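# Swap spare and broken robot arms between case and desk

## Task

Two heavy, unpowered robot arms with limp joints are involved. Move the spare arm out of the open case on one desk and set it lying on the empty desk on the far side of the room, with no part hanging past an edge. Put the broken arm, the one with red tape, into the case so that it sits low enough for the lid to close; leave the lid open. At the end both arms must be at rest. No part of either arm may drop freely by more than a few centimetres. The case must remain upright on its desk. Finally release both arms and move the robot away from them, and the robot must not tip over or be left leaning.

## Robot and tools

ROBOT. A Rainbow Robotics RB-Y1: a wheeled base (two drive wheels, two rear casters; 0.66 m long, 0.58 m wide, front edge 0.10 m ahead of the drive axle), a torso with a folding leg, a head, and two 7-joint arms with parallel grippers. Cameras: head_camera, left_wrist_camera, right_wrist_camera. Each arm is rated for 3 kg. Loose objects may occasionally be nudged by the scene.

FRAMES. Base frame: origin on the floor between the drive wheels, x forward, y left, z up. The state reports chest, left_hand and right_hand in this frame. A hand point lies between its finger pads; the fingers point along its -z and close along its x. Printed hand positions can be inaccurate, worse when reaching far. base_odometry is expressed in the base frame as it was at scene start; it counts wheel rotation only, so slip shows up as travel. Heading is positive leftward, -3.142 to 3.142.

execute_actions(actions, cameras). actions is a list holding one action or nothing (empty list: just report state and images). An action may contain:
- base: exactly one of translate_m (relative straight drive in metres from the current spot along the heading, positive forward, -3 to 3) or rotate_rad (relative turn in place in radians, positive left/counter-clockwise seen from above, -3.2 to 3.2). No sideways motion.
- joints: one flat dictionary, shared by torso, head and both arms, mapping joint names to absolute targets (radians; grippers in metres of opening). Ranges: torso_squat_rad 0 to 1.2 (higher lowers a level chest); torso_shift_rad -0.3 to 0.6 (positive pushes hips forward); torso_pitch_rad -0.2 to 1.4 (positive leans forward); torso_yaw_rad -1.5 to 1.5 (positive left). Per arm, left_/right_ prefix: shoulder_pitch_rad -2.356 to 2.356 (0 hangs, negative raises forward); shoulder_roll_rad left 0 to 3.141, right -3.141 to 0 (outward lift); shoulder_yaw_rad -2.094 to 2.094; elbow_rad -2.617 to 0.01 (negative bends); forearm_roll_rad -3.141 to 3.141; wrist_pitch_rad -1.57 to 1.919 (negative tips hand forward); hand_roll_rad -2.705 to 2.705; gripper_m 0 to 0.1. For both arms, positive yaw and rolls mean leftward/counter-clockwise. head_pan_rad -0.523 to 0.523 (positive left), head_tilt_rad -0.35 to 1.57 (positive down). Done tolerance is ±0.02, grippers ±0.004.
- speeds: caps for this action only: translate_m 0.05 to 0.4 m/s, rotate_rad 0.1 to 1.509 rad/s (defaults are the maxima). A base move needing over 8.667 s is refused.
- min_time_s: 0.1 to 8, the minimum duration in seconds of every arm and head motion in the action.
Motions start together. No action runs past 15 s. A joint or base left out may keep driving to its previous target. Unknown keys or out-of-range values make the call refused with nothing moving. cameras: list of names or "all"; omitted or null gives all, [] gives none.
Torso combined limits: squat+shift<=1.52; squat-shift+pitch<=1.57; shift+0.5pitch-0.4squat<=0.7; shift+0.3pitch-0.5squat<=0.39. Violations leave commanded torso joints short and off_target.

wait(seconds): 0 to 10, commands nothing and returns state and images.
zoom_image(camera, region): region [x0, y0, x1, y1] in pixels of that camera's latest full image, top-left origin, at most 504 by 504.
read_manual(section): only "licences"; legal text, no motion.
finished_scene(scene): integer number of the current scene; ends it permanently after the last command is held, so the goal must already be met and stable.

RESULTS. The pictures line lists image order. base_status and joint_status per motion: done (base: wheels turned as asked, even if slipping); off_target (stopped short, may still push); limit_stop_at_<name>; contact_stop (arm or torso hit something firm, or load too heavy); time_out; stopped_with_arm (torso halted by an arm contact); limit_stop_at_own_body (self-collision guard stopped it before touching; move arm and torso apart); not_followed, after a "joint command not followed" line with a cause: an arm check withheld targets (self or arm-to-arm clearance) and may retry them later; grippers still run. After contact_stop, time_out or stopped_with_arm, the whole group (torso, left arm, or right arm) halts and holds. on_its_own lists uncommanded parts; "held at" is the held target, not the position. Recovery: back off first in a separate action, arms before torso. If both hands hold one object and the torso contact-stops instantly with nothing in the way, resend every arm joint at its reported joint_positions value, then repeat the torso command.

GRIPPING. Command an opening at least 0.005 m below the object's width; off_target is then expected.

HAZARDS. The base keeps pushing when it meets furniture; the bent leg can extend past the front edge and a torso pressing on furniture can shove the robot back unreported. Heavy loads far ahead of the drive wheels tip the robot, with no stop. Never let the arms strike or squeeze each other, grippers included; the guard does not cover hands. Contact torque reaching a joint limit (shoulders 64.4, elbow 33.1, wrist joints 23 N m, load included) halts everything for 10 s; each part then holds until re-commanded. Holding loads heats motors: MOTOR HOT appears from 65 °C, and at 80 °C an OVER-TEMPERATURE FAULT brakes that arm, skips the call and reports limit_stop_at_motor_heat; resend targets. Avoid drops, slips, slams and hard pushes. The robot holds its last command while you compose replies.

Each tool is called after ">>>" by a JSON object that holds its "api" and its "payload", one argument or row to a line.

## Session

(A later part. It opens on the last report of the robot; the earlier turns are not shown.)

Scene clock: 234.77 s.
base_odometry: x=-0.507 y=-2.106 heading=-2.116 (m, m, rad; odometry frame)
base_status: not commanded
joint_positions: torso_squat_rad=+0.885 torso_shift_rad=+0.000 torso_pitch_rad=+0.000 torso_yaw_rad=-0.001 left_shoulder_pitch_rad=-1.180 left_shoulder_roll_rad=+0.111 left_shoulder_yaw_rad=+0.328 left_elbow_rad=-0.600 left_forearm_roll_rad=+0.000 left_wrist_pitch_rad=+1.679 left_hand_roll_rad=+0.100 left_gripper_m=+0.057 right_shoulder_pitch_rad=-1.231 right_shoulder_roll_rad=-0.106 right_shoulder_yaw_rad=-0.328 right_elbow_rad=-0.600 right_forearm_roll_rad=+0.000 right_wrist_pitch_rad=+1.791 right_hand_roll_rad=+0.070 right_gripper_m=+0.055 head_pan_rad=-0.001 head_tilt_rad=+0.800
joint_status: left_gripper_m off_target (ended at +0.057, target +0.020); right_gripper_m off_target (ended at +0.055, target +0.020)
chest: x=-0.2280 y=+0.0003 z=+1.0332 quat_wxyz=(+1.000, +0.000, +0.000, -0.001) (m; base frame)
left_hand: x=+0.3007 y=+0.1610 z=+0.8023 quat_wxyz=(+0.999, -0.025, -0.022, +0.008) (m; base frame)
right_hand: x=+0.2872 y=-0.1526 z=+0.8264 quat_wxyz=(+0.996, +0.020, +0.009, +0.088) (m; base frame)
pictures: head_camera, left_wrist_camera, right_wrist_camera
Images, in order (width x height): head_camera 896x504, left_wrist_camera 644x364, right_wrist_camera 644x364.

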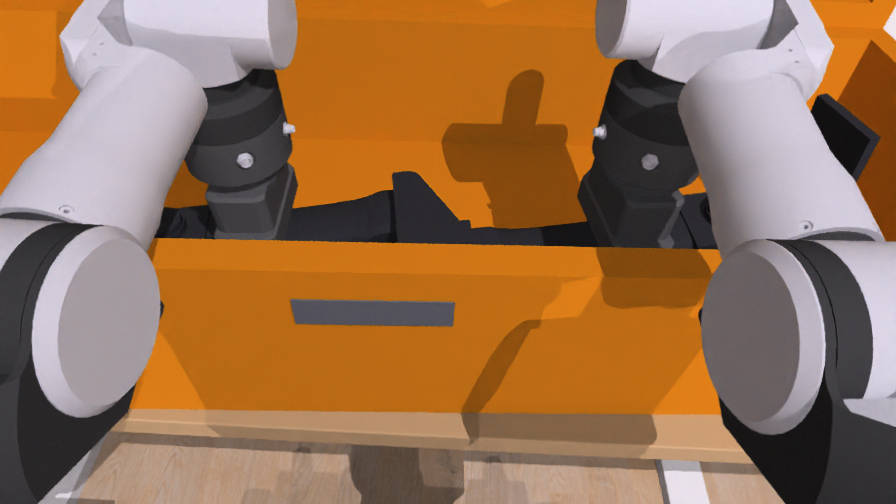

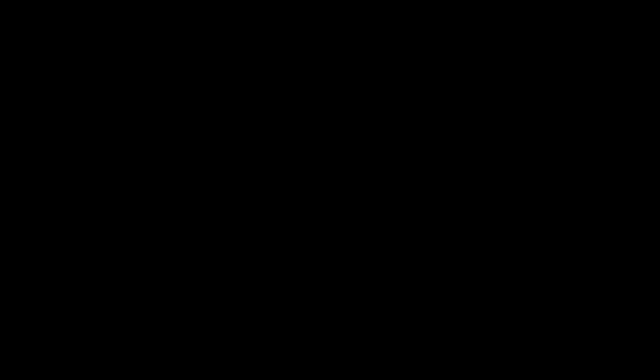

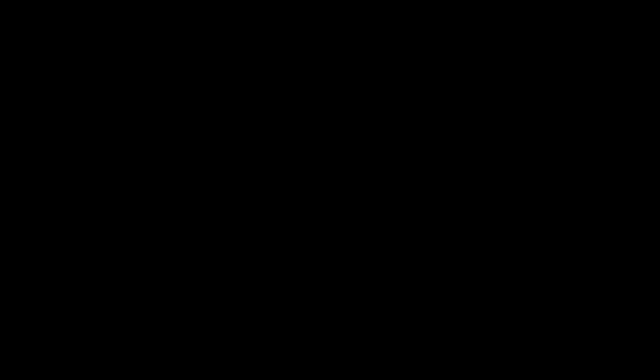

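Test lift a little.

>>> {"api": "execute_actions", "payload": {
  "actions": [
    {"joints":{"torso_squat_rad":0.82,"left_gripper_m":0,"right_gripper_m":0}}
  ],
  "cameras": ["head_camera"]
}}

>>> {"api": "execute_actions", "payload": {
  "actions": [
    {"joints":{"torso_squat_rad":0.7}}
  ],
  "cameras": ["head_camera"]
}}

Scene clock: 242.70 s.
base_odometry: x=-0.507 y=-2.106 heading=-2.116 (m, m, rad; odometry frame)
base_status: not commanded
joint_positions: torso_squat_rad=+0.820 torso_shift_rad=+0.001 torso_pitch_rad=+0.002 torso_yaw_rad=-0.001 left_shoulder_pitch_rad=-1.177 left_shoulder_roll_rad=+0.110 left_shoulder_yaw_rad=+0.328 left_elbow_rad=-0.599 left_forearm_roll_rad=+0.000 left_wrist_pitch_rad=+1.680 left_hand_roll_rad=+0.100 left_gripper_m=+0.057 right_shoulder_pitch_rad=-1.227 right_shoulder_roll_rad=-0.105 right_shoulder_yaw_rad=-0.328 right_elbow_rad=-0.598 right_forearm_roll_rad=+0.000 right_wrist_pitch_rad=+1.790 right_hand_roll_rad=+0.070 right_gripper_m=+0.055 head_pan_rad=-0.001 head_tilt_rad=+0.800
joint_status: left_gripper_m off_target (ended at +0.057, target +0.000); right_gripper_m off_target (ended at +0.055, target +0.000); the others done
chest: x=-0.2271 y=+0.0003 z=+1.0675 quat_wxyz=(+1.000, +0.000, +0.001, +0.000) (m; base frame)
left_hand: x=+0.2997 y=+0.1614 z=+0.8334 quat_wxyz=(+0.999, -0.025, -0.019, +0.009) (m; base frame)
right_hand: x=+0.2863 y=-0.1523 z=+0.8574 quat_wxyz=(+0.996, +0.021, +0.012, +0.089) (m; base frame)
pictures: head_camera
Images, in order (width x height): head_camera 896x504.

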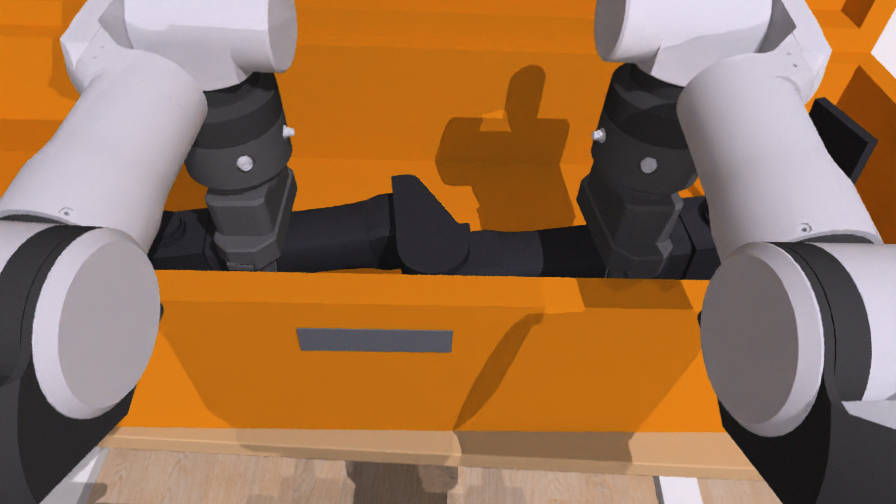

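Scene clock: 243.90 s.
base_odometry: x=-0.507 y=-2.106 heading=-2.116 (m, m, rad; odometry frame)
base_status: not commanded
joint_positions: torso_squat_rad=+0.700 torso_shift_rad=+0.001 torso_pitch_rad=+0.002 torso_yaw_rad=-0.001 left_shoulder_pitch_rad=-1.176 left_shoulder_roll_rad=+0.110 left_shoulder_yaw_rad=+0.328 left_elbow_rad=-0.598 left_forearm_roll_rad=+0.000 left_wrist_pitch_rad=+1.680 left_hand_roll_rad=+0.100 left_gripper_m=+0.057 right_shoulder_pitch_rad=-1.227 right_shoulder_roll_rad=-0.104 right_shoulder_yaw_rad=-0.328 right_elbow_rad=-0.598 right_forearm_roll_rad=+0.000 right_wrist_pitch_rad=+1.790 right_hand_roll_rad=+0.070 right_gripper_m=+0.055 head_pan_rad=-0.001 head_tilt_rad=+0.800
joint_status: all done
chest: x=-0.2270 y=+0.0003 z=+1.1254 quat_wxyz=(+1.000, +0.000, +0.001, +0.000) (m; base frame)
left_hand: x=+0.2996 y=+0.1614 z=+0.8909 quat_wxyz=(+0.999, -0.025, -0.018, +0.009) (m; base frame)
right_hand: x=+0.2864 y=-0.1522 z=+0.9151 quat_wxyz=(+0.996, +0.021, +0.012, +0.089) (m; base frame)
pictures: head_camera
Images, in order (width x height): head_camera 896x504.

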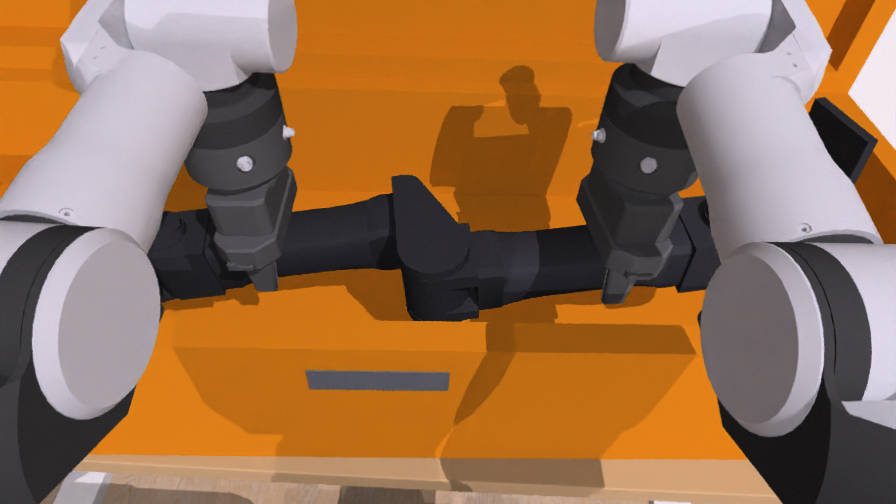

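Solid grip. Raise fully.

>>> {"api": "execute_actions", "payload": {
  "actions": [
    {"joints":{"torso_squat_rad":0.0,"head_pan_rad":0.5}}
  ],
  "cameras": ["head_camera"]
}}

Scene clock: 251.33 s.
base_odometry: x=-0.507 y=-2.106 heading=-2.116 (m, m, rad; odometry frame)
base_status: not commanded
joint_positions: torso_squat_rad=+0.000 torso_shift_rad=+0.001 torso_pitch_rad=+0.002 torso_yaw_rad=-0.001 left_shoulder_pitch_rad=-1.176 left_shoulder_roll_rad=+0.110 left_shoulder_yaw_rad=+0.328 left_elbow_rad=-0.598 left_forearm_roll_rad=+0.000 left_wrist_pitch_rad=+1.680 left_hand_roll_rad=+0.100 left_gripper_m=+0.057 right_shoulder_pitch_rad=-1.227 right_shoulder_roll_rad=-0.105 right_shoulder_yaw_rad=-0.328 right_elbow_rad=-0.598 right_forearm_roll_rad=+0.000 right_wrist_pitch_rad=+1.790 right_hand_roll_rad=+0.070 right_gripper_m=+0.055 head_pan_rad=+0.500 head_tilt_rad=+0.800
joint_status: all done
chest: x=-0.2266 y=+0.0003 z=+1.2899 quat_wxyz=(+1.000, +0.000, +0.001, +0.000) (m; base frame)
left_hand: x=+0.2996 y=+0.1614 z=+1.0549 quat_wxyz=(+0.999, -0.025, -0.018, +0.009) (m; base frame)
right_hand: x=+0.2867 y=-0.1523 z=+1.0795 quat_wxyz=(+0.996, +0.021, +0.013, +0.089) (m; base frame)
pictures: head_camera
Images, in order (width x height): head_camera 896x504.

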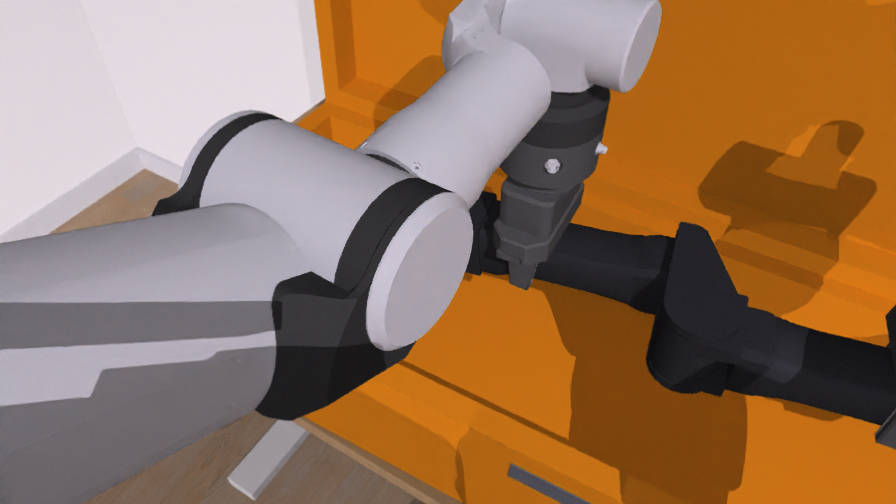

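>>> {"api": "execute_actions", "payload": {
  "actions": [
    {"base":{"translate_m":-0.35},"speeds":{"translate_m":0.08},"joints":{"head_pan_rad":0}}
  ],
  "cameras": ["head_camera"]
}}

Scene clock: 263.33 s.
base_odometry: x=-0.326 y=-1.807 heading=-2.115 (m, m, rad; odometry frame)
base_status: done
joint_positions: torso_squat_rad=+0.000 torso_shift_rad=+0.001 torso_pitch_rad=+0.002 torso_yaw_rad=-0.001 left_shoulder_pitch_rad=-1.175 left_shoulder_roll_rad=+0.109 left_shoulder_yaw_rad=+0.328 left_elbow_rad=-0.598 left_forearm_roll_rad=+0.000 left_wrist_pitch_rad=+1.680 left_hand_roll_rad=+0.100 left_gripper_m=+0.057 right_shoulder_pitch_rad=-1.227 right_shoulder_roll_rad=-0.105 right_shoulder_yaw_rad=-0.328 right_elbow_rad=-0.598 right_forearm_roll_rad=+0.000 right_wrist_pitch_rad=+1.790 right_hand_roll_rad=+0.070 right_gripper_m=+0.054 head_pan_rad=+0.000 head_tilt_rad=+0.800
joint_status: all done
chest: x=-0.2267 y=+0.0003 z=+1.2899 quat_wxyz=(+1.000, +0.000, +0.001, +0.000) (m; base frame)
left_hand: x=+0.2991 y=+0.1610 z=+1.0545 quat_wxyz=(+1.000, -0.025, -0.017, +0.008) (m; base frame)
right_hand: x=+0.2867 y=-0.1525 z=+1.0794 quat_wxyz=(+0.996, +0.021, +0.012, +0.088) (m; base frame)
pictures: head_camera
Images, in order (width x height): head_camera 896x504.

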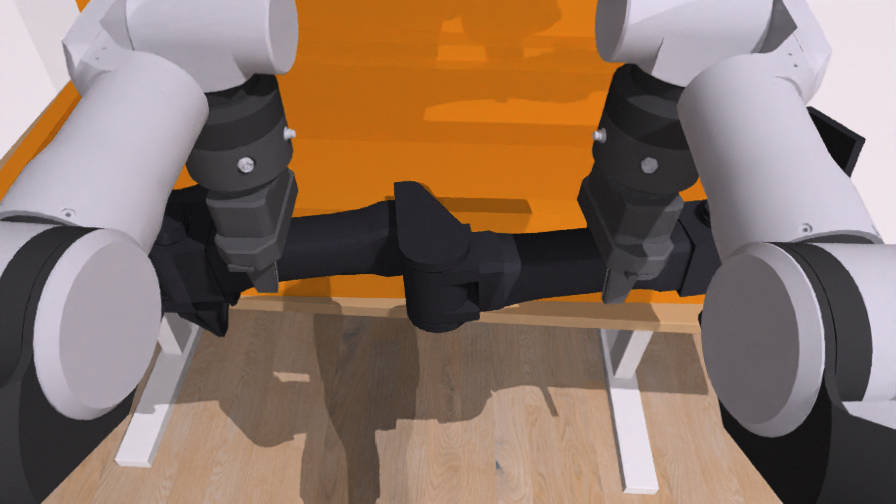

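>>> {"api": "execute_actions", "payload": {
  "actions": [
    {"base":{"translate_m":-0.2},"speeds":{"translate_m":0.15}}
  ],
  "cameras": []
}}

>>> {"api": "execute_actions", "payload": {
  "actions": [
    {"base":{"rotate_rad":3.18},"speeds":{"rotate_rad":0.45},"joints":{"head_tilt_rad":0.6}}
  ],
  "cameras": ["head_camera"]
}}

>>> {"api": "execute_actions", "payload": {
  "actions": [
    {"base":{"translate_m":2.9}}
  ],
  "cameras": ["head_camera"]
}}

Scene clock: 283.20 s.
base_odometry: x=-0.222 y=-1.635 heading=-2.114 (m, m, rad; odometry frame)
base_status: done
joint_positions: torso_squat_rad=+0.000 torso_shift_rad=+0.001 torso_pitch_rad=+0.002 torso_yaw_rad=-0.001 left_shoulder_pitch_rad=-1.175 left_shoulder_roll_rad=+0.109 left_shoulder_yaw_rad=+0.328 left_elbow_rad=-0.598 left_forearm_roll_rad=+0.000 left_wrist_pitch_rad=+1.680 left_hand_roll_rad=+0.100 left_gripper_m=+0.057 right_shoulder_pitch_rad=-1.227 right_shoulder_roll_rad=-0.105 right_shoulder_yaw_rad=-0.328 right_elbow_rad=-0.598 right_forearm_roll_rad=+0.000 right_wrist_pitch_rad=+1.790 right_hand_roll_rad=+0.070 right_gripper_m=+0.054 head_pan_rad=+0.000 head_tilt_rad=+0.800
joint_status: not commanded
chest: x=-0.2267 y=+0.0003 z=+1.2899 quat_wxyz=(+1.000, +0.000, +0.001, +0.000) (m; base frame)
left_hand: x=+0.2991 y=+0.1611 z=+1.0546 quat_wxyz=(+1.000, -0.025, -0.017, +0.008) (m; base frame)
right_hand: x=+0.2867 y=-0.1525 z=+1.0795 quat_wxyz=(+0.996, +0.021, +0.012, +0.088) (m; base frame)
pictures: none
No camera images: the call's "cameras" was empty. Leave "cameras" out to get every camera's image.

Scene clock: 291.50 s.
base_odometry: x=-0.222 y=-1.635 heading=+1.066 (m, m, rad; odometry frame)
base_status: done
joint_positions: torso_squat_rad=+0.000 torso_shift_rad=+0.001 torso_pitch_rad=+0.002 torso_yaw_rad=-0.001 left_shoulder_pitch_rad=-1.176 left_shoulder_roll_rad=+0.109 left_shoulder_yaw_rad=+0.328 left_elbow_rad=-0.598 left_forearm_roll_rad=+0.000 left_wrist_pitch_rad=+1.680 left_hand_roll_rad=+0.100 left_gripper_m=+0.057 right_shoulder_pitch_rad=-1.227 right_shoulder_roll_rad=-0.105 right_shoulder_yaw_rad=-0.328 right_elbow_rad=-0.598 right_forearm_roll_rad=+0.000 right_wrist_pitch_rad=+1.790 right_hand_roll_rad=+0.070 right_gripper_m=+0.054 head_pan_rad=+0.000 head_tilt_rad=+0.600
joint_status: all done
chest: x=-0.2267 y=+0.0003 z=+1.2899 quat_wxyz=(+1.000, +0.000, +0.001, +0.000) (m; base frame)
left_hand: x=+0.2992 y=+0.1611 z=+1.0546 quat_wxyz=(+1.000, -0.025, -0.017, +0.008) (m; base frame)
right_hand: x=+0.2867 y=-0.1526 z=+1.0795 quat_wxyz=(+0.996, +0.021, +0.012, +0.088) (m; base frame)
pictures: head_camera
Images, in order (width x height): head_camera 896x504.

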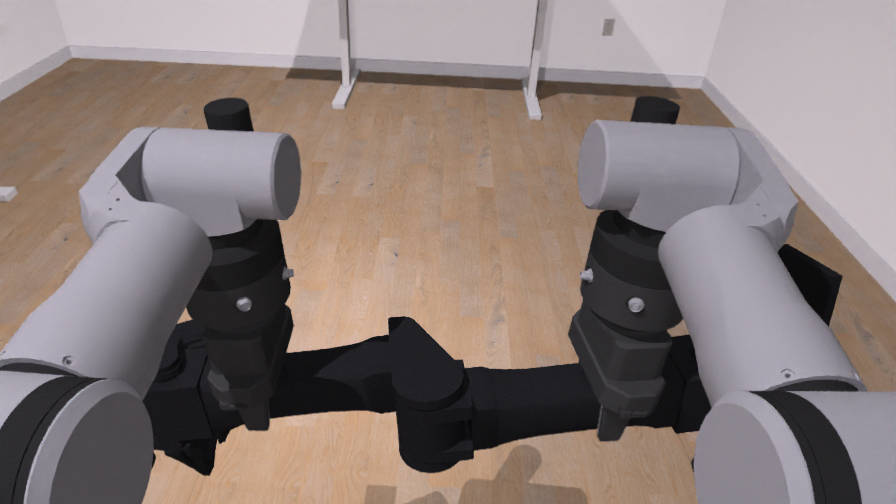

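Scene clock: 300.07 s.
base_odometry: x=+1.179 y=+0.904 heading=+1.067 (m, m, rad; odometry frame)
base_status: done
joint_positions: torso_squat_rad=+0.000 torso_shift_rad=+0.001 torso_pitch_rad=+0.002 torso_yaw_rad=-0.001 left_shoulder_pitch_rad=-1.176 left_shoulder_roll_rad=+0.109 left_shoulder_yaw_rad=+0.328 left_elbow_rad=-0.598 left_forearm_roll_rad=+0.000 left_wrist_pitch_rad=+1.680 left_hand_roll_rad=+0.100 left_gripper_m=+0.057 right_shoulder_pitch_rad=-1.227 right_shoulder_roll_rad=-0.105 right_shoulder_yaw_rad=-0.328 right_elbow_rad=-0.598 right_forearm_roll_rad=+0.000 right_wrist_pitch_rad=+1.790 right_hand_roll_rad=+0.070 right_gripper_m=+0.054 head_pan_rad=+0.000 head_tilt_rad=+0.600
joint_status: not commanded
chest: x=-0.2265 y=+0.0003 z=+1.2899 quat_wxyz=(+1.000, +0.000, +0.001, +0.000) (m; base frame)
left_hand: x=+0.2993 y=+0.1611 z=+1.0545 quat_wxyz=(+1.000, -0.025, -0.017, +0.008) (m; base frame)
right_hand: x=+0.2868 y=-0.1525 z=+1.0794 quat_wxyz=(+0.996, +0.021, +0.012, +0.088) (m; base frame)
pictures: head_camera
Images, in order (width x height): head_camera 896x504.

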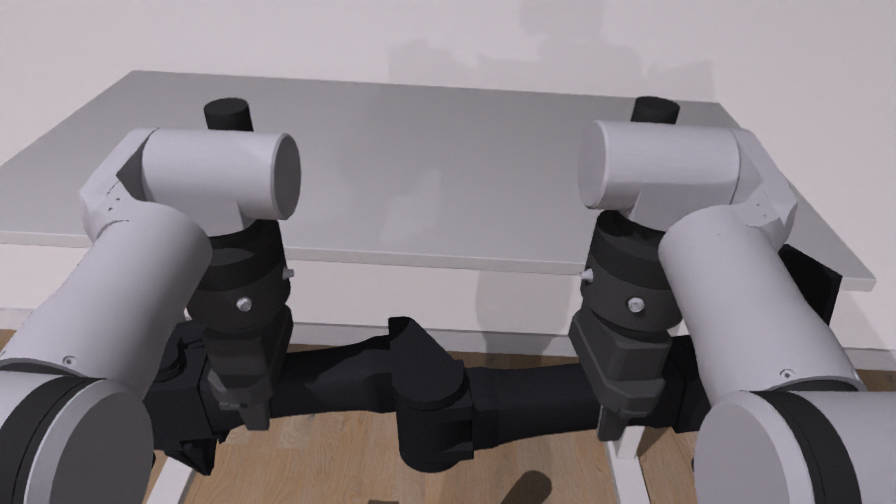

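>>> {"api": "execute_actions", "payload": {
  "actions": [
    {"base":{"translate_m":0.4},"speeds":{"translate_m":0.2},"joints":{"left_shoulder_pitch_rad":-1.27,"left_wrist_pitch_rad":1.77,"left_shoulder_roll_rad":0.135,"right_shoulder_pitch_rad":-1.32,"right_wrist_pitch_rad":1.88,"right_shoulder_roll_rad":-0.13,"head_tilt_rad":0.85},"min_time_s":2.5}
  ],
  "cameras": ["head_camera"]
}}

Scene clock: 311.30 s.
base_odometry: x=+1.372 y=+1.254 heading=+1.068 (m, m, rad; odometry frame)
base_status: done
joint_positions: torso_squat_rad=+0.000 torso_shift_rad=+0.001 torso_pitch_rad=+0.002 torso_yaw_rad=-0.001 left_shoulder_pitch_rad=-1.265 left_shoulder_roll_rad=+0.134 left_shoulder_yaw_rad=+0.328 left_elbow_rad=-0.597 left_forearm_roll_rad=+0.000 left_wrist_pitch_rad=+1.770 left_hand_roll_rad=+0.100 left_gripper_m=+0.060 right_shoulder_pitch_rad=-1.318 right_shoulder_roll_rad=-0.130 right_shoulder_yaw_rad=-0.328 right_elbow_rad=-0.599 right_forearm_roll_rad=+0.000 right_wrist_pitch_rad=+1.880 right_hand_roll_rad=+0.070 right_gripper_m=+0.056 head_pan_rad=+0.000 head_tilt_rad=+0.850
joint_status: all done
chest: x=-0.2267 y=+0.0003 z=+1.2899 quat_wxyz=(+1.000, +0.000, +0.001, +0.000) (m; base frame)
left_hand: x=+0.3047 y=+0.1605 z=+1.1020 quat_wxyz=(+1.000, -0.017, -0.018, +0.002) (m; base frame)
right_hand: x=+0.2905 y=-0.1523 z=+1.1275 quat_wxyz=(+0.995, +0.012, +0.011, +0.094) (m; base frame)
pictures: head_camera
Images, in order (width x height): head_camera 896x504.

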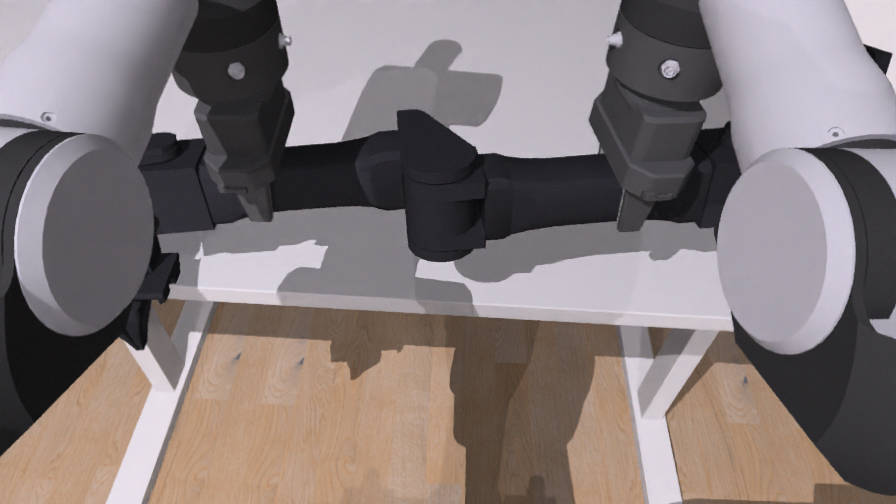

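>>> {"api": "execute_actions", "payload": {
  "actions": [
    {"base":{"translate_m":0.17},"speeds":{"translate_m":0.08},"joints":{"torso_pitch_rad":-0.08,"head_tilt_rad":1.05,"head_pan_rad":0.2}}
  ],
  "cameras": ["head_camera"]
}}

Scene clock: 322.17 s.
base_odometry: x=+1.454 y=+1.403 heading=+1.069 (m, m, rad; odometry frame)
base_status: done
joint_positions: torso_squat_rad=+0.000 torso_shift_rad=+0.001 torso_pitch_rad=-0.078 torso_yaw_rad=-0.001 left_shoulder_pitch_rad=-1.265 left_shoulder_roll_rad=+0.134 left_shoulder_yaw_rad=+0.328 left_elbow_rad=-0.598 left_forearm_roll_rad=+0.000 left_wrist_pitch_rad=+1.770 left_hand_roll_rad=+0.100 left_gripper_m=+0.060 right_shoulder_pitch_rad=-1.318 right_shoulder_roll_rad=-0.130 right_shoulder_yaw_rad=-0.328 right_elbow_rad=-0.599 right_forearm_roll_rad=+0.000 right_wrist_pitch_rad=+1.880 right_hand_roll_rad=+0.070 right_gripper_m=+0.056 head_pan_rad=+0.200 head_tilt_rad=+1.050
joint_status: all done
chest: x=-0.2515 y=+0.0003 z=+1.2890 quat_wxyz=(+0.999, +0.000, -0.039, +0.000) (m; base frame)
left_hand: x=+0.2934 y=+0.1605 z=+1.1444 quat_wxyz=(+0.998, -0.017, -0.058, +0.001) (m; base frame)
right_hand: x=+0.2770 y=-0.1523 z=+1.1686 quat_wxyz=(+0.995, +0.008, -0.029, +0.094) (m; base frame)
pictures: head_camera
Images, in order (width x height): head_camera 896x504.

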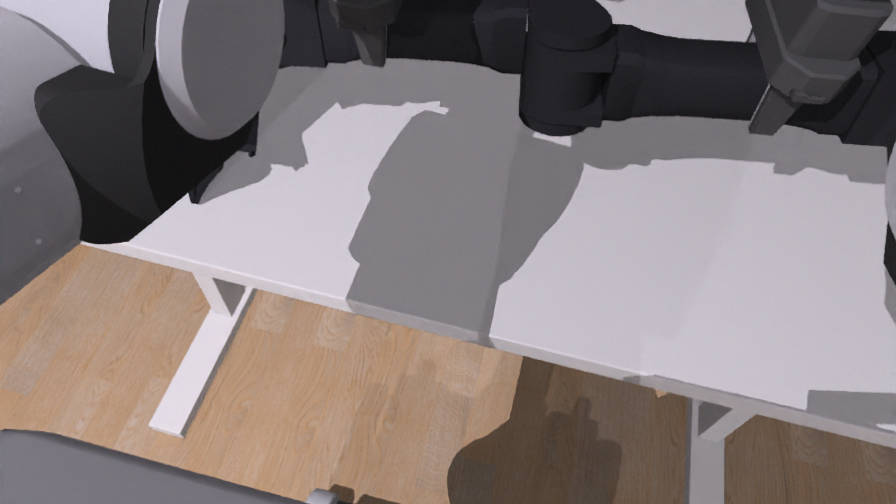

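>>> {"api": "execute_actions", "payload": {
  "actions": [
    {"base":{"translate_m":0.2},"speeds":{"translate_m":0.1}}
  ],
  "cameras": []
}}

>>> {"api": "execute_actions", "payload": {
  "actions": [
    {"joints":{"torso_pitch_rad":0.02,"head_tilt_rad":0.95}}
  ],
  "cameras": ["head_camera"]
}}

Scene clock: 333.17 s.
base_odometry: x=+1.550 y=+1.578 heading=+1.069 (m, m, rad; odometry frame)
base_status: done
joint_positions: torso_squat_rad=+0.000 torso_shift_rad=+0.001 torso_pitch_rad=-0.078 torso_yaw_rad=-0.001 left_shoulder_pitch_rad=-1.266 left_shoulder_roll_rad=+0.134 left_shoulder_yaw_rad=+0.328 left_elbow_rad=-0.598 left_forearm_roll_rad=+0.000 left_wrist_pitch_rad=+1.770 left_hand_roll_rad=+0.100 left_gripper_m=+0.060 right_shoulder_pitch_rad=-1.318 right_shoulder_roll_rad=-0.130 right_shoulder_yaw_rad=-0.328 right_elbow_rad=-0.599 right_forearm_roll_rad=+0.000 right_wrist_pitch_rad=+1.880 right_hand_roll_rad=+0.070 right_gripper_m=+0.056 head_pan_rad=+0.200 head_tilt_rad=+1.050
joint_status: not commanded
chest: x=-0.2514 y=+0.0003 z=+1.2890 quat_wxyz=(+0.999, +0.000, -0.039, +0.000) (m; base frame)
left_hand: x=+0.2935 y=+0.1605 z=+1.1443 quat_wxyz=(+0.998, -0.017, -0.058, +0.001) (m; base frame)
right_hand: x=+0.2771 y=-0.1523 z=+1.1685 quat_wxyz=(+0.995, +0.008, -0.029, +0.094) (m; base frame)
pictures: none
No camera images: the call's "cameras" was empty. Leave "cameras" out to get every camera's image.

Scene clock: 334.30 s.
base_odometry: x=+1.550 y=+1.578 heading=+1.069 (m, m, rad; odometry frame)
base_status: not commanded
joint_positions: torso_squat_rad=+0.000 torso_shift_rad=+0.001 torso_pitch_rad=+0.022 torso_yaw_rad=-0.001 left_shoulder_pitch_rad=-1.266 left_shoulder_roll_rad=+0.134 left_shoulder_yaw_rad=+0.328 left_elbow_rad=-0.598 left_forearm_roll_rad=+0.000 left_wrist_pitch_rad=+1.770 left_hand_roll_rad=+0.100 left_gripper_m=+0.060 right_shoulder_pitch_rad=-1.318 right_shoulder_roll_rad=-0.130 right_shoulder_yaw_rad=-0.328 right_elbow_rad=-0.599 right_forearm_roll_rad=+0.000 right_wrist_pitch_rad=+1.880 right_hand_roll_rad=+0.070 right_gripper_m=+0.056 head_pan_rad=+0.200 head_tilt_rad=+0.950
joint_status: all done
chest: x=-0.2206 y=+0.0002 z=+1.2899 quat_wxyz=(+1.000, +0.000, +0.011, +0.000) (m; base frame)
left_hand: x=+0.3074 y=+0.1605 z=+1.0921 quat_wxyz=(+1.000, -0.017, -0.009, +0.002) (m; base frame)
right_hand: x=+0.2933 y=-0.1524 z=+1.1173 quat_wxyz=(+0.995, +0.013, +0.021, +0.094) (m; base frame)
pictures: head_camera
Images, in order (width x height): head_camera 896x504.

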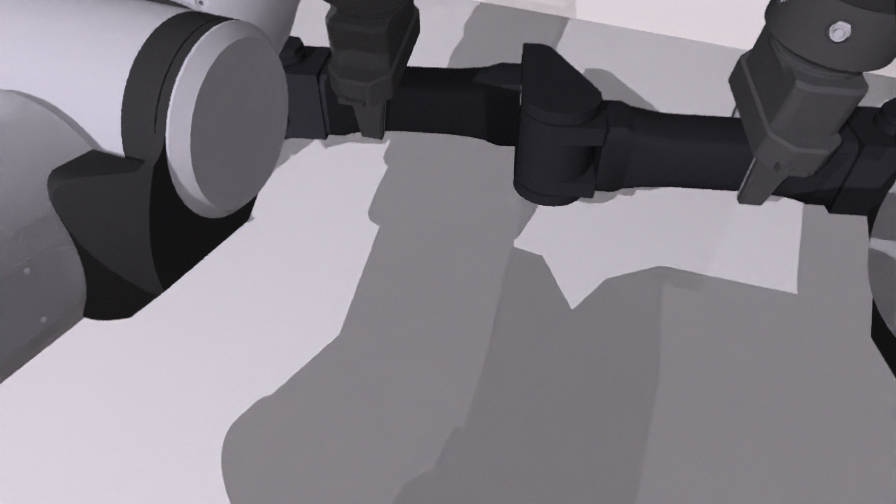

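>>> {"api": "execute_actions", "payload": {
  "actions": [
    {"joints":{"torso_squat_rad":0.4,"head_tilt_rad":0.9}}
  ],
  "cameras": ["head_camera"]
}}

>>> {"api": "execute_actions", "payload": {
  "actions": [
    {"joints":{"torso_squat_rad":0.55}}
  ],
  "cameras": ["head_camera"]
}}

Scene clock: 344.10 s.
base_odometry: x=+1.550 y=+1.578 heading=+1.069 (m, m, rad; odometry frame)
base_status: not commanded
joint_positions: torso_squat_rad=+0.400 torso_shift_rad=+0.001 torso_pitch_rad=+0.021 torso_yaw_rad=-0.001 left_shoulder_pitch_rad=-1.266 left_shoulder_roll_rad=+0.134 left_shoulder_yaw_rad=+0.328 left_elbow_rad=-0.598 left_forearm_roll_rad=+0.000 left_wrist_pitch_rad=+1.770 left_hand_roll_rad=+0.100 left_gripper_m=+0.060 right_shoulder_pitch_rad=-1.320 right_shoulder_roll_rad=-0.130 right_shoulder_yaw_rad=-0.328 right_elbow_rad=-0.600 right_forearm_roll_rad=+0.000 right_wrist_pitch_rad=+1.880 right_hand_roll_rad=+0.070 right_gripper_m=+0.056 head_pan_rad=+0.200 head_tilt_rad=+0.900
joint_status: all done
chest: x=-0.2213 y=+0.0002 z=+1.2346 quat_wxyz=(+1.000, +0.000, +0.010, +0.000) (m; base frame)
left_hand: x=+0.3071 y=+0.1605 z=+1.0375 quat_wxyz=(+1.000, -0.017, -0.010, +0.002) (m; base frame)
right_hand: x=+0.2935 y=-0.1523 z=+1.0640 quat_wxyz=(+0.995, +0.013, +0.019, +0.094) (m; base frame)
pictures: head_camera
Images, in order (width x height): head_camera 896x504.

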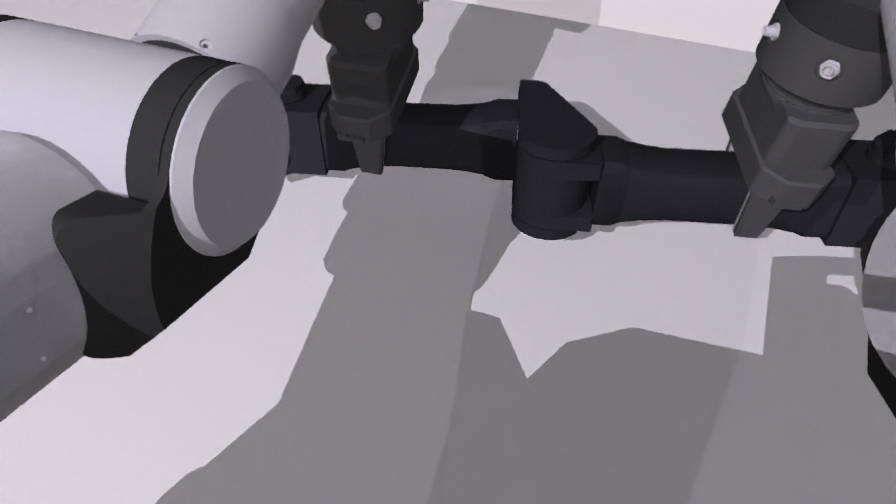

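Scene clock: 345.30 s.
base_odometry: x=+1.550 y=+1.579 heading=+1.069 (m, m, rad; odometry frame)
base_status: not commanded
joint_positions: torso_squat_rad=+0.534 torso_shift_rad=-0.003 torso_pitch_rad=+0.010 torso_yaw_rad=-0.001 left_shoulder_pitch_rad=-1.274 left_shoulder_roll_rad=+0.137 left_shoulder_yaw_rad=+0.328 left_elbow_rad=-0.603 left_forearm_roll_rad=+0.000 left_wrist_pitch_rad=+1.769 left_hand_roll_rad=+0.100 left_gripper_m=+0.057 right_shoulder_pitch_rad=-1.324 right_shoulder_roll_rad=-0.132 right_shoulder_yaw_rad=-0.328 right_elbow_rad=-0.602 right_forearm_roll_rad=+0.000 right_wrist_pitch_rad=+1.880 right_hand_roll_rad=+0.070 right_gripper_m=+0.056 head_pan_rad=+0.200 head_tilt_rad=+0.900
joint_status: torso_squat_rad contact_stop (moved +0.135 of +0.150)
chest: x=-0.2269 y=+0.0002 z=+1.1923 quat_wxyz=(+1.000, +0.000, +0.005, -0.001) (m; base frame)
left_hand: x=+0.3071 y=+0.1606 z=+1.0066 quat_wxyz=(+1.000, -0.017, -0.022, +0.002) (m; base frame)
right_hand: x=+0.2910 y=-0.1524 z=+1.0297 quat_wxyz=(+0.995, +0.012, +0.011, +0.094) (m; base frame)
pictures: head_camera
Images, in order (width x height): head_camera 896x504.

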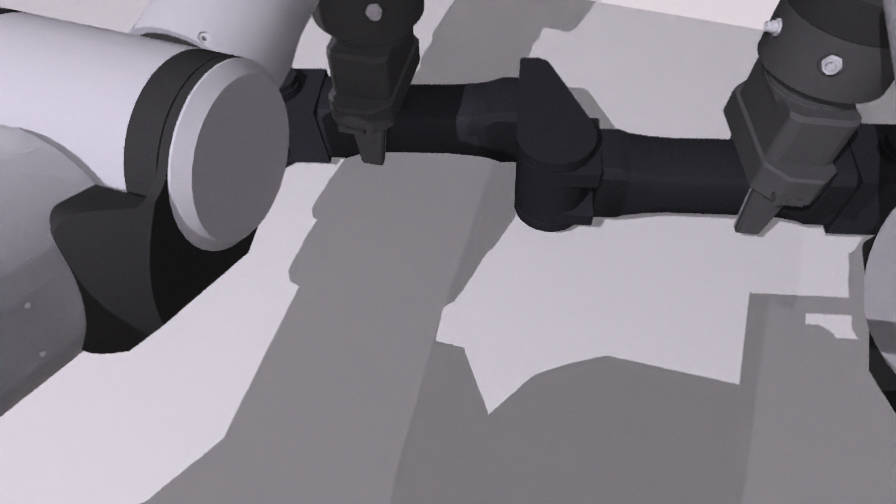

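>>> {"api": "execute_actions", "payload": {
  "actions": [
    {"joints":{"torso_squat_rad":0.515,"head_pan_rad":0}}
  ],
  "cameras": []
}}

>>> {"api": "execute_actions", "payload": {
  "actions": [
    {"joints":{"left_gripper_m":0.1,"right_gripper_m":0.1}}
  ],
  "cameras": ["head_camera"]
}}

>>> {"api": "execute_actions", "payload": {
  "actions": [
    {"joints":{"torso_squat_rad":0.0,"torso_pitch_rad":0}}
  ],
  "cameras": []
}}

>>> {"api": "execute_actions", "payload": {
  "actions": [
    {"base":{"translate_m":-0.6},"joints":{"head_tilt_rad":0.6}}
  ],
  "cameras": ["head_camera"]
}}

Scene clock: 354.83 s.
base_odometry: x=+1.550 y=+1.579 heading=+1.069 (m, m, rad; odometry frame)
base_status: not commanded
joint_positions: torso_squat_rad=+0.515 torso_shift_rad=-0.002 torso_pitch_rad=+0.013 torso_yaw_rad=-0.001 left_shoulder_pitch_rad=-1.269 left_shoulder_roll_rad=+0.136 left_shoulder_yaw_rad=+0.328 left_elbow_rad=-0.600 left_forearm_roll_rad=+0.000 left_wrist_pitch_rad=+1.769 left_hand_roll_rad=+0.100 left_gripper_m=+0.057 right_shoulder_pitch_rad=-1.319 right_shoulder_roll_rad=-0.130 right_shoulder_yaw_rad=-0.328 right_elbow_rad=-0.600 right_forearm_roll_rad=+0.000 right_wrist_pitch_rad=+1.880 right_hand_roll_rad=+0.070 right_gripper_m=+0.056 head_pan_rad=+0.000 head_tilt_rad=+0.900
joint_status: all done
chest: x=-0.2253 y=+0.0002 z=+1.1991 quat_wxyz=(+1.000, +0.000, +0.007, -0.001) (m; base frame)
left_hand: x=+0.3061 y=+0.1606 z=+1.0083 quat_wxyz=(+1.000, -0.017, -0.017, +0.002) (m; base frame)
right_hand: x=+0.2905 y=-0.1524 z=+1.0321 quat_wxyz=(+0.995, +0.012, +0.015, +0.094) (m; base frame)
pictures: none
No camera images: the call's "cameras" was empty. Leave "cameras" out to get every camera's image.

Scene clock: 356.30 s.
base_odometry: x=+1.550 y=+1.579 heading=+1.069 (m, m, rad; odometry frame)
base_status: not commanded
joint_positions: torso_squat_rad=+0.515 torso_shift_rad=-0.003 torso_pitch_rad=+0.013 torso_yaw_rad=-0.001 left_shoulder_pitch_rad=-1.269 left_shoulder_roll_rad=+0.135 left_shoulder_yaw_rad=+0.328 left_elbow_rad=-0.600 left_forearm_roll_rad=+0.000 left_wrist_pitch_rad=+1.770 left_hand_roll_rad=+0.100 left_gripper_m=+0.099 right_shoulder_pitch_rad=-1.320 right_shoulder_roll_rad=-0.130 right_shoulder_yaw_rad=-0.328 right_elbow_rad=-0.600 right_forearm_roll_rad=+0.000 right_wrist_pitch_rad=+1.880 right_hand_roll_rad=+0.070 right_gripper_m=+0.100 head_pan_rad=+0.000 head_tilt_rad=+0.900
joint_status: all done
chest: x=-0.2256 y=+0.0002 z=+1.1991 quat_wxyz=(+1.000, +0.000, +0.006, -0.001) (m; base frame)
left_hand: x=+0.3056 y=+0.1603 z=+1.0086 quat_wxyz=(+1.000, -0.017, -0.016, +0.002) (m; base frame)
right_hand: x=+0.2905 y=-0.1522 z=+1.0328 quat_wxyz=(+0.995, +0.012, +0.015, +0.094) (m; base frame)
pictures: head_camera
Images, in order (width x height): head_camera 896x504.

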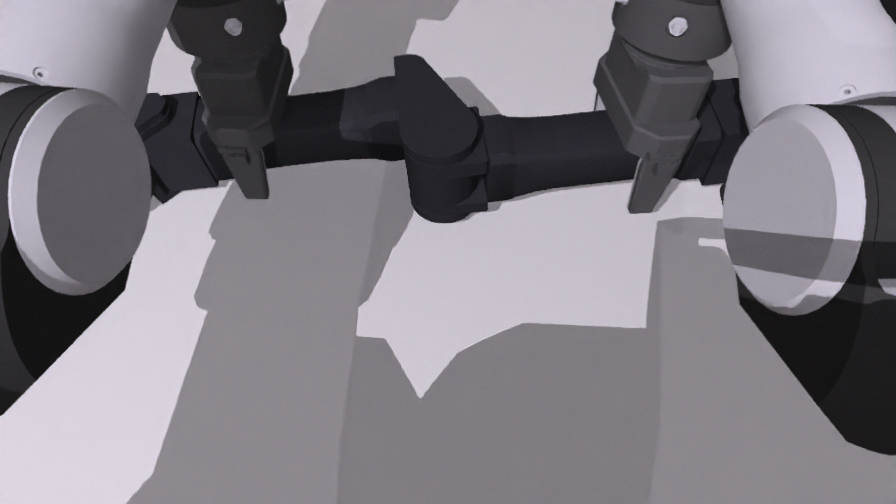

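Scene clock: 358.80 s.
base_odometry: x=+1.550 y=+1.579 heading=+1.070 (m, m, rad; odometry frame)
base_status: not commanded
joint_positions: torso_squat_rad=+0.000 torso_shift_rad=-0.003 torso_pitch_rad=+0.000 torso_yaw_rad=-0.001 left_shoulder_pitch_rad=-1.270 left_shoulder_roll_rad=+0.135 left_shoulder_yaw_rad=+0.328 left_elbow_rad=-0.600 left_forearm_roll_rad=+0.000 left_wrist_pitch_rad=+1.770 left_hand_roll_rad=+0.100 left_gripper_m=+0.099 right_shoulder_pitch_rad=-1.320 right_shoulder_roll_rad=-0.130 right_shoulder_yaw_rad=-0.328 right_elbow_rad=-0.600 right_forearm_roll_rad=+0.000 right_wrist_pitch_rad=+1.880 right_hand_roll_rad=+0.070 right_gripper_m=+0.100 head_pan_rad=+0.000 head_tilt_rad=+0.900
joint_status: all done
chest: x=-0.2298 y=+0.0002 z=+1.2899 quat_wxyz=(+1.000, +0.000, +0.000, -0.001) (m; base frame)
left_hand: x=+0.3038 y=+0.1603 z=+1.1061 quat_wxyz=(+1.000, -0.017, -0.023, +0.002) (m; base frame)
right_hand: x=+0.2884 y=-0.1522 z=+1.1301 quat_wxyz=(+0.995, +0.012, +0.008, +0.094) (m; base frame)
pictures: none
No camera images: the call's "cameras" was empty. Leave "cameras" out to get every camera's image.

Scene clock: 361.67 s.
base_odometry: x=+1.262 y=+1.052 heading=+1.071 (m, m, rad; odometry frame)
base_status: done
joint_positions: torso_squat_rad=+0.000 torso_shift_rad=-0.003 torso_pitch_rad=+0.000 torso_yaw_rad=-0.001 left_shoulder_pitch_rad=-1.270 left_shoulder_roll_rad=+0.135 left_shoulder_yaw_rad=+0.328 left_elbow_rad=-0.600 left_forearm_roll_rad=+0.000 left_wrist_pitch_rad=+1.770 left_hand_roll_rad=+0.100 left_gripper_m=+0.099 right_shoulder_pitch_rad=-1.320 right_shoulder_roll_rad=-0.130 right_shoulder_yaw_rad=-0.328 right_elbow_rad=-0.600 right_forearm_roll_rad=+0.000 right_wrist_pitch_rad=+1.880 right_hand_roll_rad=+0.070 right_gripper_m=+0.100 head_pan_rad=+0.000 head_tilt_rad=+0.600
joint_status: all done
chest: x=-0.2299 y=+0.0002 z=+1.2899 quat_wxyz=(+1.000, +0.000, +0.000, -0.001) (m; base frame)
left_hand: x=+0.3037 y=+0.1602 z=+1.1063 quat_wxyz=(+1.000, -0.017, -0.023, +0.002) (m; base frame)
right_hand: x=+0.2883 y=-0.1521 z=+1.1304 quat_wxyz=(+0.995, +0.012, +0.008, +0.094) (m; base frame)
pictures: head_camera
Images, in order (width x height): head_camera 896x504.

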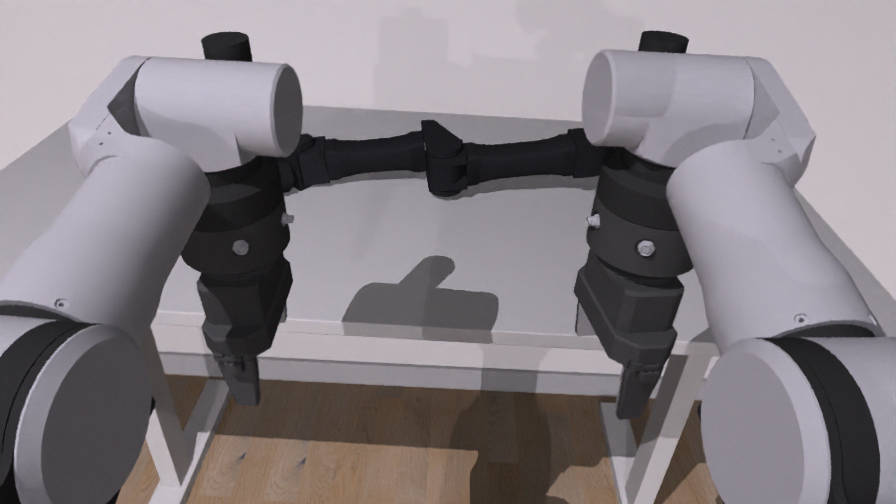

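>>> {"api": "execute_actions", "payload": {
  "actions": [
    {"joints":{"left_shoulder_pitch_rad":-0.1,"right_shoulder_pitch_rad":-0.1,"left_wrist_pitch_rad":0.7,"right_wrist_pitch_rad":0.7,"head_tilt_rad":0.5}}
  ],
  "cameras": ["head_camera"]
}}

>>> {"api": "execute_actions", "payload": {
  "actions": [
    {"base":{"rotate_rad":2.36}}
  ],
  "cameras": []
}}

>>> {"api": "execute_actions", "payload": {
  "actions": [
    {"base":{"translate_m":1.98}}
  ],
  "cameras": []
}}

>>> {"api": "execute_actions", "payload": {
  "actions": [
    {"base":{"rotate_rad":-0.83},"joints":{"head_tilt_rad":0.6}}
  ],
  "cameras": ["head_camera"]
}}

Scene clock: 381.40 s.
base_odometry: x=+1.262 y=+1.052 heading=+1.071 (m, m, rad; odometry frame)
base_status: not commanded
joint_positions: torso_squat_rad=+0.000 torso_shift_rad=-0.003 torso_pitch_rad=+0.000 torso_yaw_rad=-0.001 left_shoulder_pitch_rad=-0.100 left_shoulder_roll_rad=+0.135 left_shoulder_yaw_rad=+0.328 left_elbow_rad=-0.600 left_forearm_roll_rad=+0.000 left_wrist_pitch_rad=+0.700 left_hand_roll_rad=+0.100 left_gripper_m=+0.099 right_shoulder_pitch_rad=-0.100 right_shoulder_roll_rad=-0.130 right_shoulder_yaw_rad=-0.328 right_elbow_rad=-0.600 right_forearm_roll_rad=+0.000 right_wrist_pitch_rad=+0.700 right_hand_roll_rad=+0.070 right_gripper_m=+0.100 head_pan_rad=+0.000 head_tilt_rad=+0.500
joint_status: all done
chest: x=-0.2299 y=+0.0002 z=+1.2899 quat_wxyz=(+1.000, +0.000, +0.000, -0.001) (m; base frame)
left_hand: x=-0.0377 y=+0.3535 z=+0.6623 quat_wxyz=(+0.978, +0.050, -0.011, +0.200) (m; base frame)
right_hand: x=-0.0383 y=-0.3509 z=+0.6622 quat_wxyz=(+0.992, -0.049, -0.007, -0.117) (m; base frame)
pictures: head_camera
Images, in order (width x height): head_camera 896x504.

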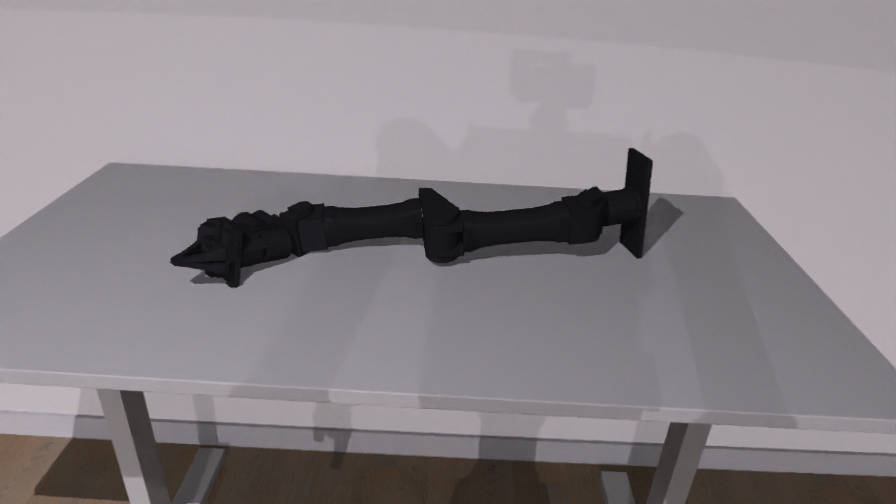

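Scene clock: 386.07 s.
base_odometry: x=+1.262 y=+1.052 heading=-2.853 (m, m, rad; odometry frame)
base_status: done
joint_positions: torso_squat_rad=+0.000 torso_shift_rad=-0.003 torso_pitch_rad=+0.000 torso_yaw_rad=-0.001 left_shoulder_pitch_rad=-0.100 left_shoulder_roll_rad=+0.135 left_shoulder_yaw_rad=+0.328 left_elbow_rad=-0.600 left_forearm_roll_rad=+0.000 left_wrist_pitch_rad=+0.700 left_hand_roll_rad=+0.100 left_gripper_m=+0.099 right_shoulder_pitch_rad=-0.100 right_shoulder_roll_rad=-0.130 right_shoulder_yaw_rad=-0.328 right_elbow_rad=-0.600 right_forearm_roll_rad=+0.000 right_wrist_pitch_rad=+0.700 right_hand_roll_rad=+0.070 right_gripper_m=+0.100 head_pan_rad=+0.000 head_tilt_rad=+0.500
joint_status: not commanded
chest: x=-0.2299 y=+0.0002 z=+1.2899 quat_wxyz=(+1.000, +0.000, +0.000, -0.001) (m; base frame)
left_hand: x=-0.0376 y=+0.3535 z=+0.6623 quat_wxyz=(+0.978, +0.050, -0.011, +0.200) (m; base frame)
right_hand: x=-0.0382 y=-0.3509 z=+0.6623 quat_wxyz=(+0.992, -0.049, -0.007, -0.117) (m; base frame)
pictures: none
No camera images: the call's "cameras" was empty. Leave "cameras" out to get every camera's image.

Scene clock: 392.53 s.
base_odometry: x=-0.636 y=+0.487 heading=-2.852 (m, m, rad; odometry frame)
base_status: done
joint_positions: torso_squat_rad=+0.000 torso_shift_rad=-0.003 torso_pitch_rad=+0.000 torso_yaw_rad=-0.001 left_shoulder_pitch_rad=-0.100 left_shoulder_roll_rad=+0.135 left_shoulder_yaw_rad=+0.328 left_elbow_rad=-0.600 left_forearm_roll_rad=+0.000 left_wrist_pitch_rad=+0.700 left_hand_roll_rad=+0.100 left_gripper_m=+0.099 right_shoulder_pitch_rad=-0.100 right_shoulder_roll_rad=-0.130 right_shoulder_yaw_rad=-0.328 right_elbow_rad=-0.600 right_forearm_roll_rad=+0.000 right_wrist_pitch_rad=+0.700 right_hand_roll_rad=+0.070 right_gripper_m=+0.100 head_pan_rad=+0.000 head_tilt_rad=+0.500
joint_status: not commanded
chest: x=-0.2298 y=+0.0002 z=+1.2899 quat_wxyz=(+1.000, +0.000, +0.000, -0.001) (m; base frame)
left_hand: x=-0.0374 y=+0.3535 z=+0.6623 quat_wxyz=(+0.978, +0.050, -0.011, +0.200) (m; base frame)
right_hand: x=-0.0381 y=-0.3509 z=+0.6623 quat_wxyz=(+0.992, -0.049, -0.007, -0.117) (m; base frame)
pictures: none
No camera images: the call's "cameras" was empty. Leave "cameras" out to get every camera's image.

Scene clock: 395.57 s.
base_odometry: x=-0.635 y=+0.487 heading=+2.602 (m, m, rad; odometry frame)
base_status: done
joint_positions: torso_squat_rad=+0.000 torso_shift_rad=-0.003 torso_pitch_rad=+0.000 torso_yaw_rad=-0.001 left_shoulder_pitch_rad=-0.100 left_shoulder_roll_rad=+0.135 left_shoulder_yaw_rad=+0.328 left_elbow_rad=-0.600 left_forearm_roll_rad=+0.000 left_wrist_pitch_rad=+0.700 left_hand_roll_rad=+0.100 left_gripper_m=+0.099 right_shoulder_pitch_rad=-0.100 right_shoulder_roll_rad=-0.130 right_shoulder_yaw_rad=-0.328 right_elbow_rad=-0.600 right_forearm_roll_rad=+0.000 right_wrist_pitch_rad=+0.700 right_hand_roll_rad=+0.070 right_gripper_m=+0.100 head_pan_rad=+0.000 head_tilt_rad=+0.600
joint_status: all done
chest: x=-0.2298 y=+0.0003 z=+1.2899 quat_wxyz=(+1.000, +0.000, +0.000, -0.001) (m; base frame)
left_hand: x=-0.0374 y=+0.3535 z=+0.6623 quat_wxyz=(+0.978, +0.050, -0.011, +0.200) (m; base frame)
right_hand: x=-0.0381 y=-0.3509 z=+0.6623 quat_wxyz=(+0.992, -0.049, -0.007, -0.117) (m; base frame)
pictures: head_camera
Images, in order (width x height): head_camera 896x504.

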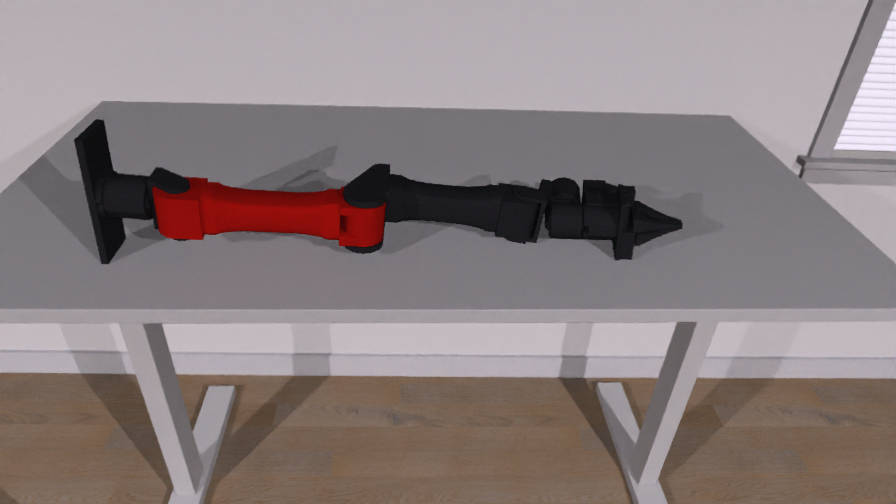

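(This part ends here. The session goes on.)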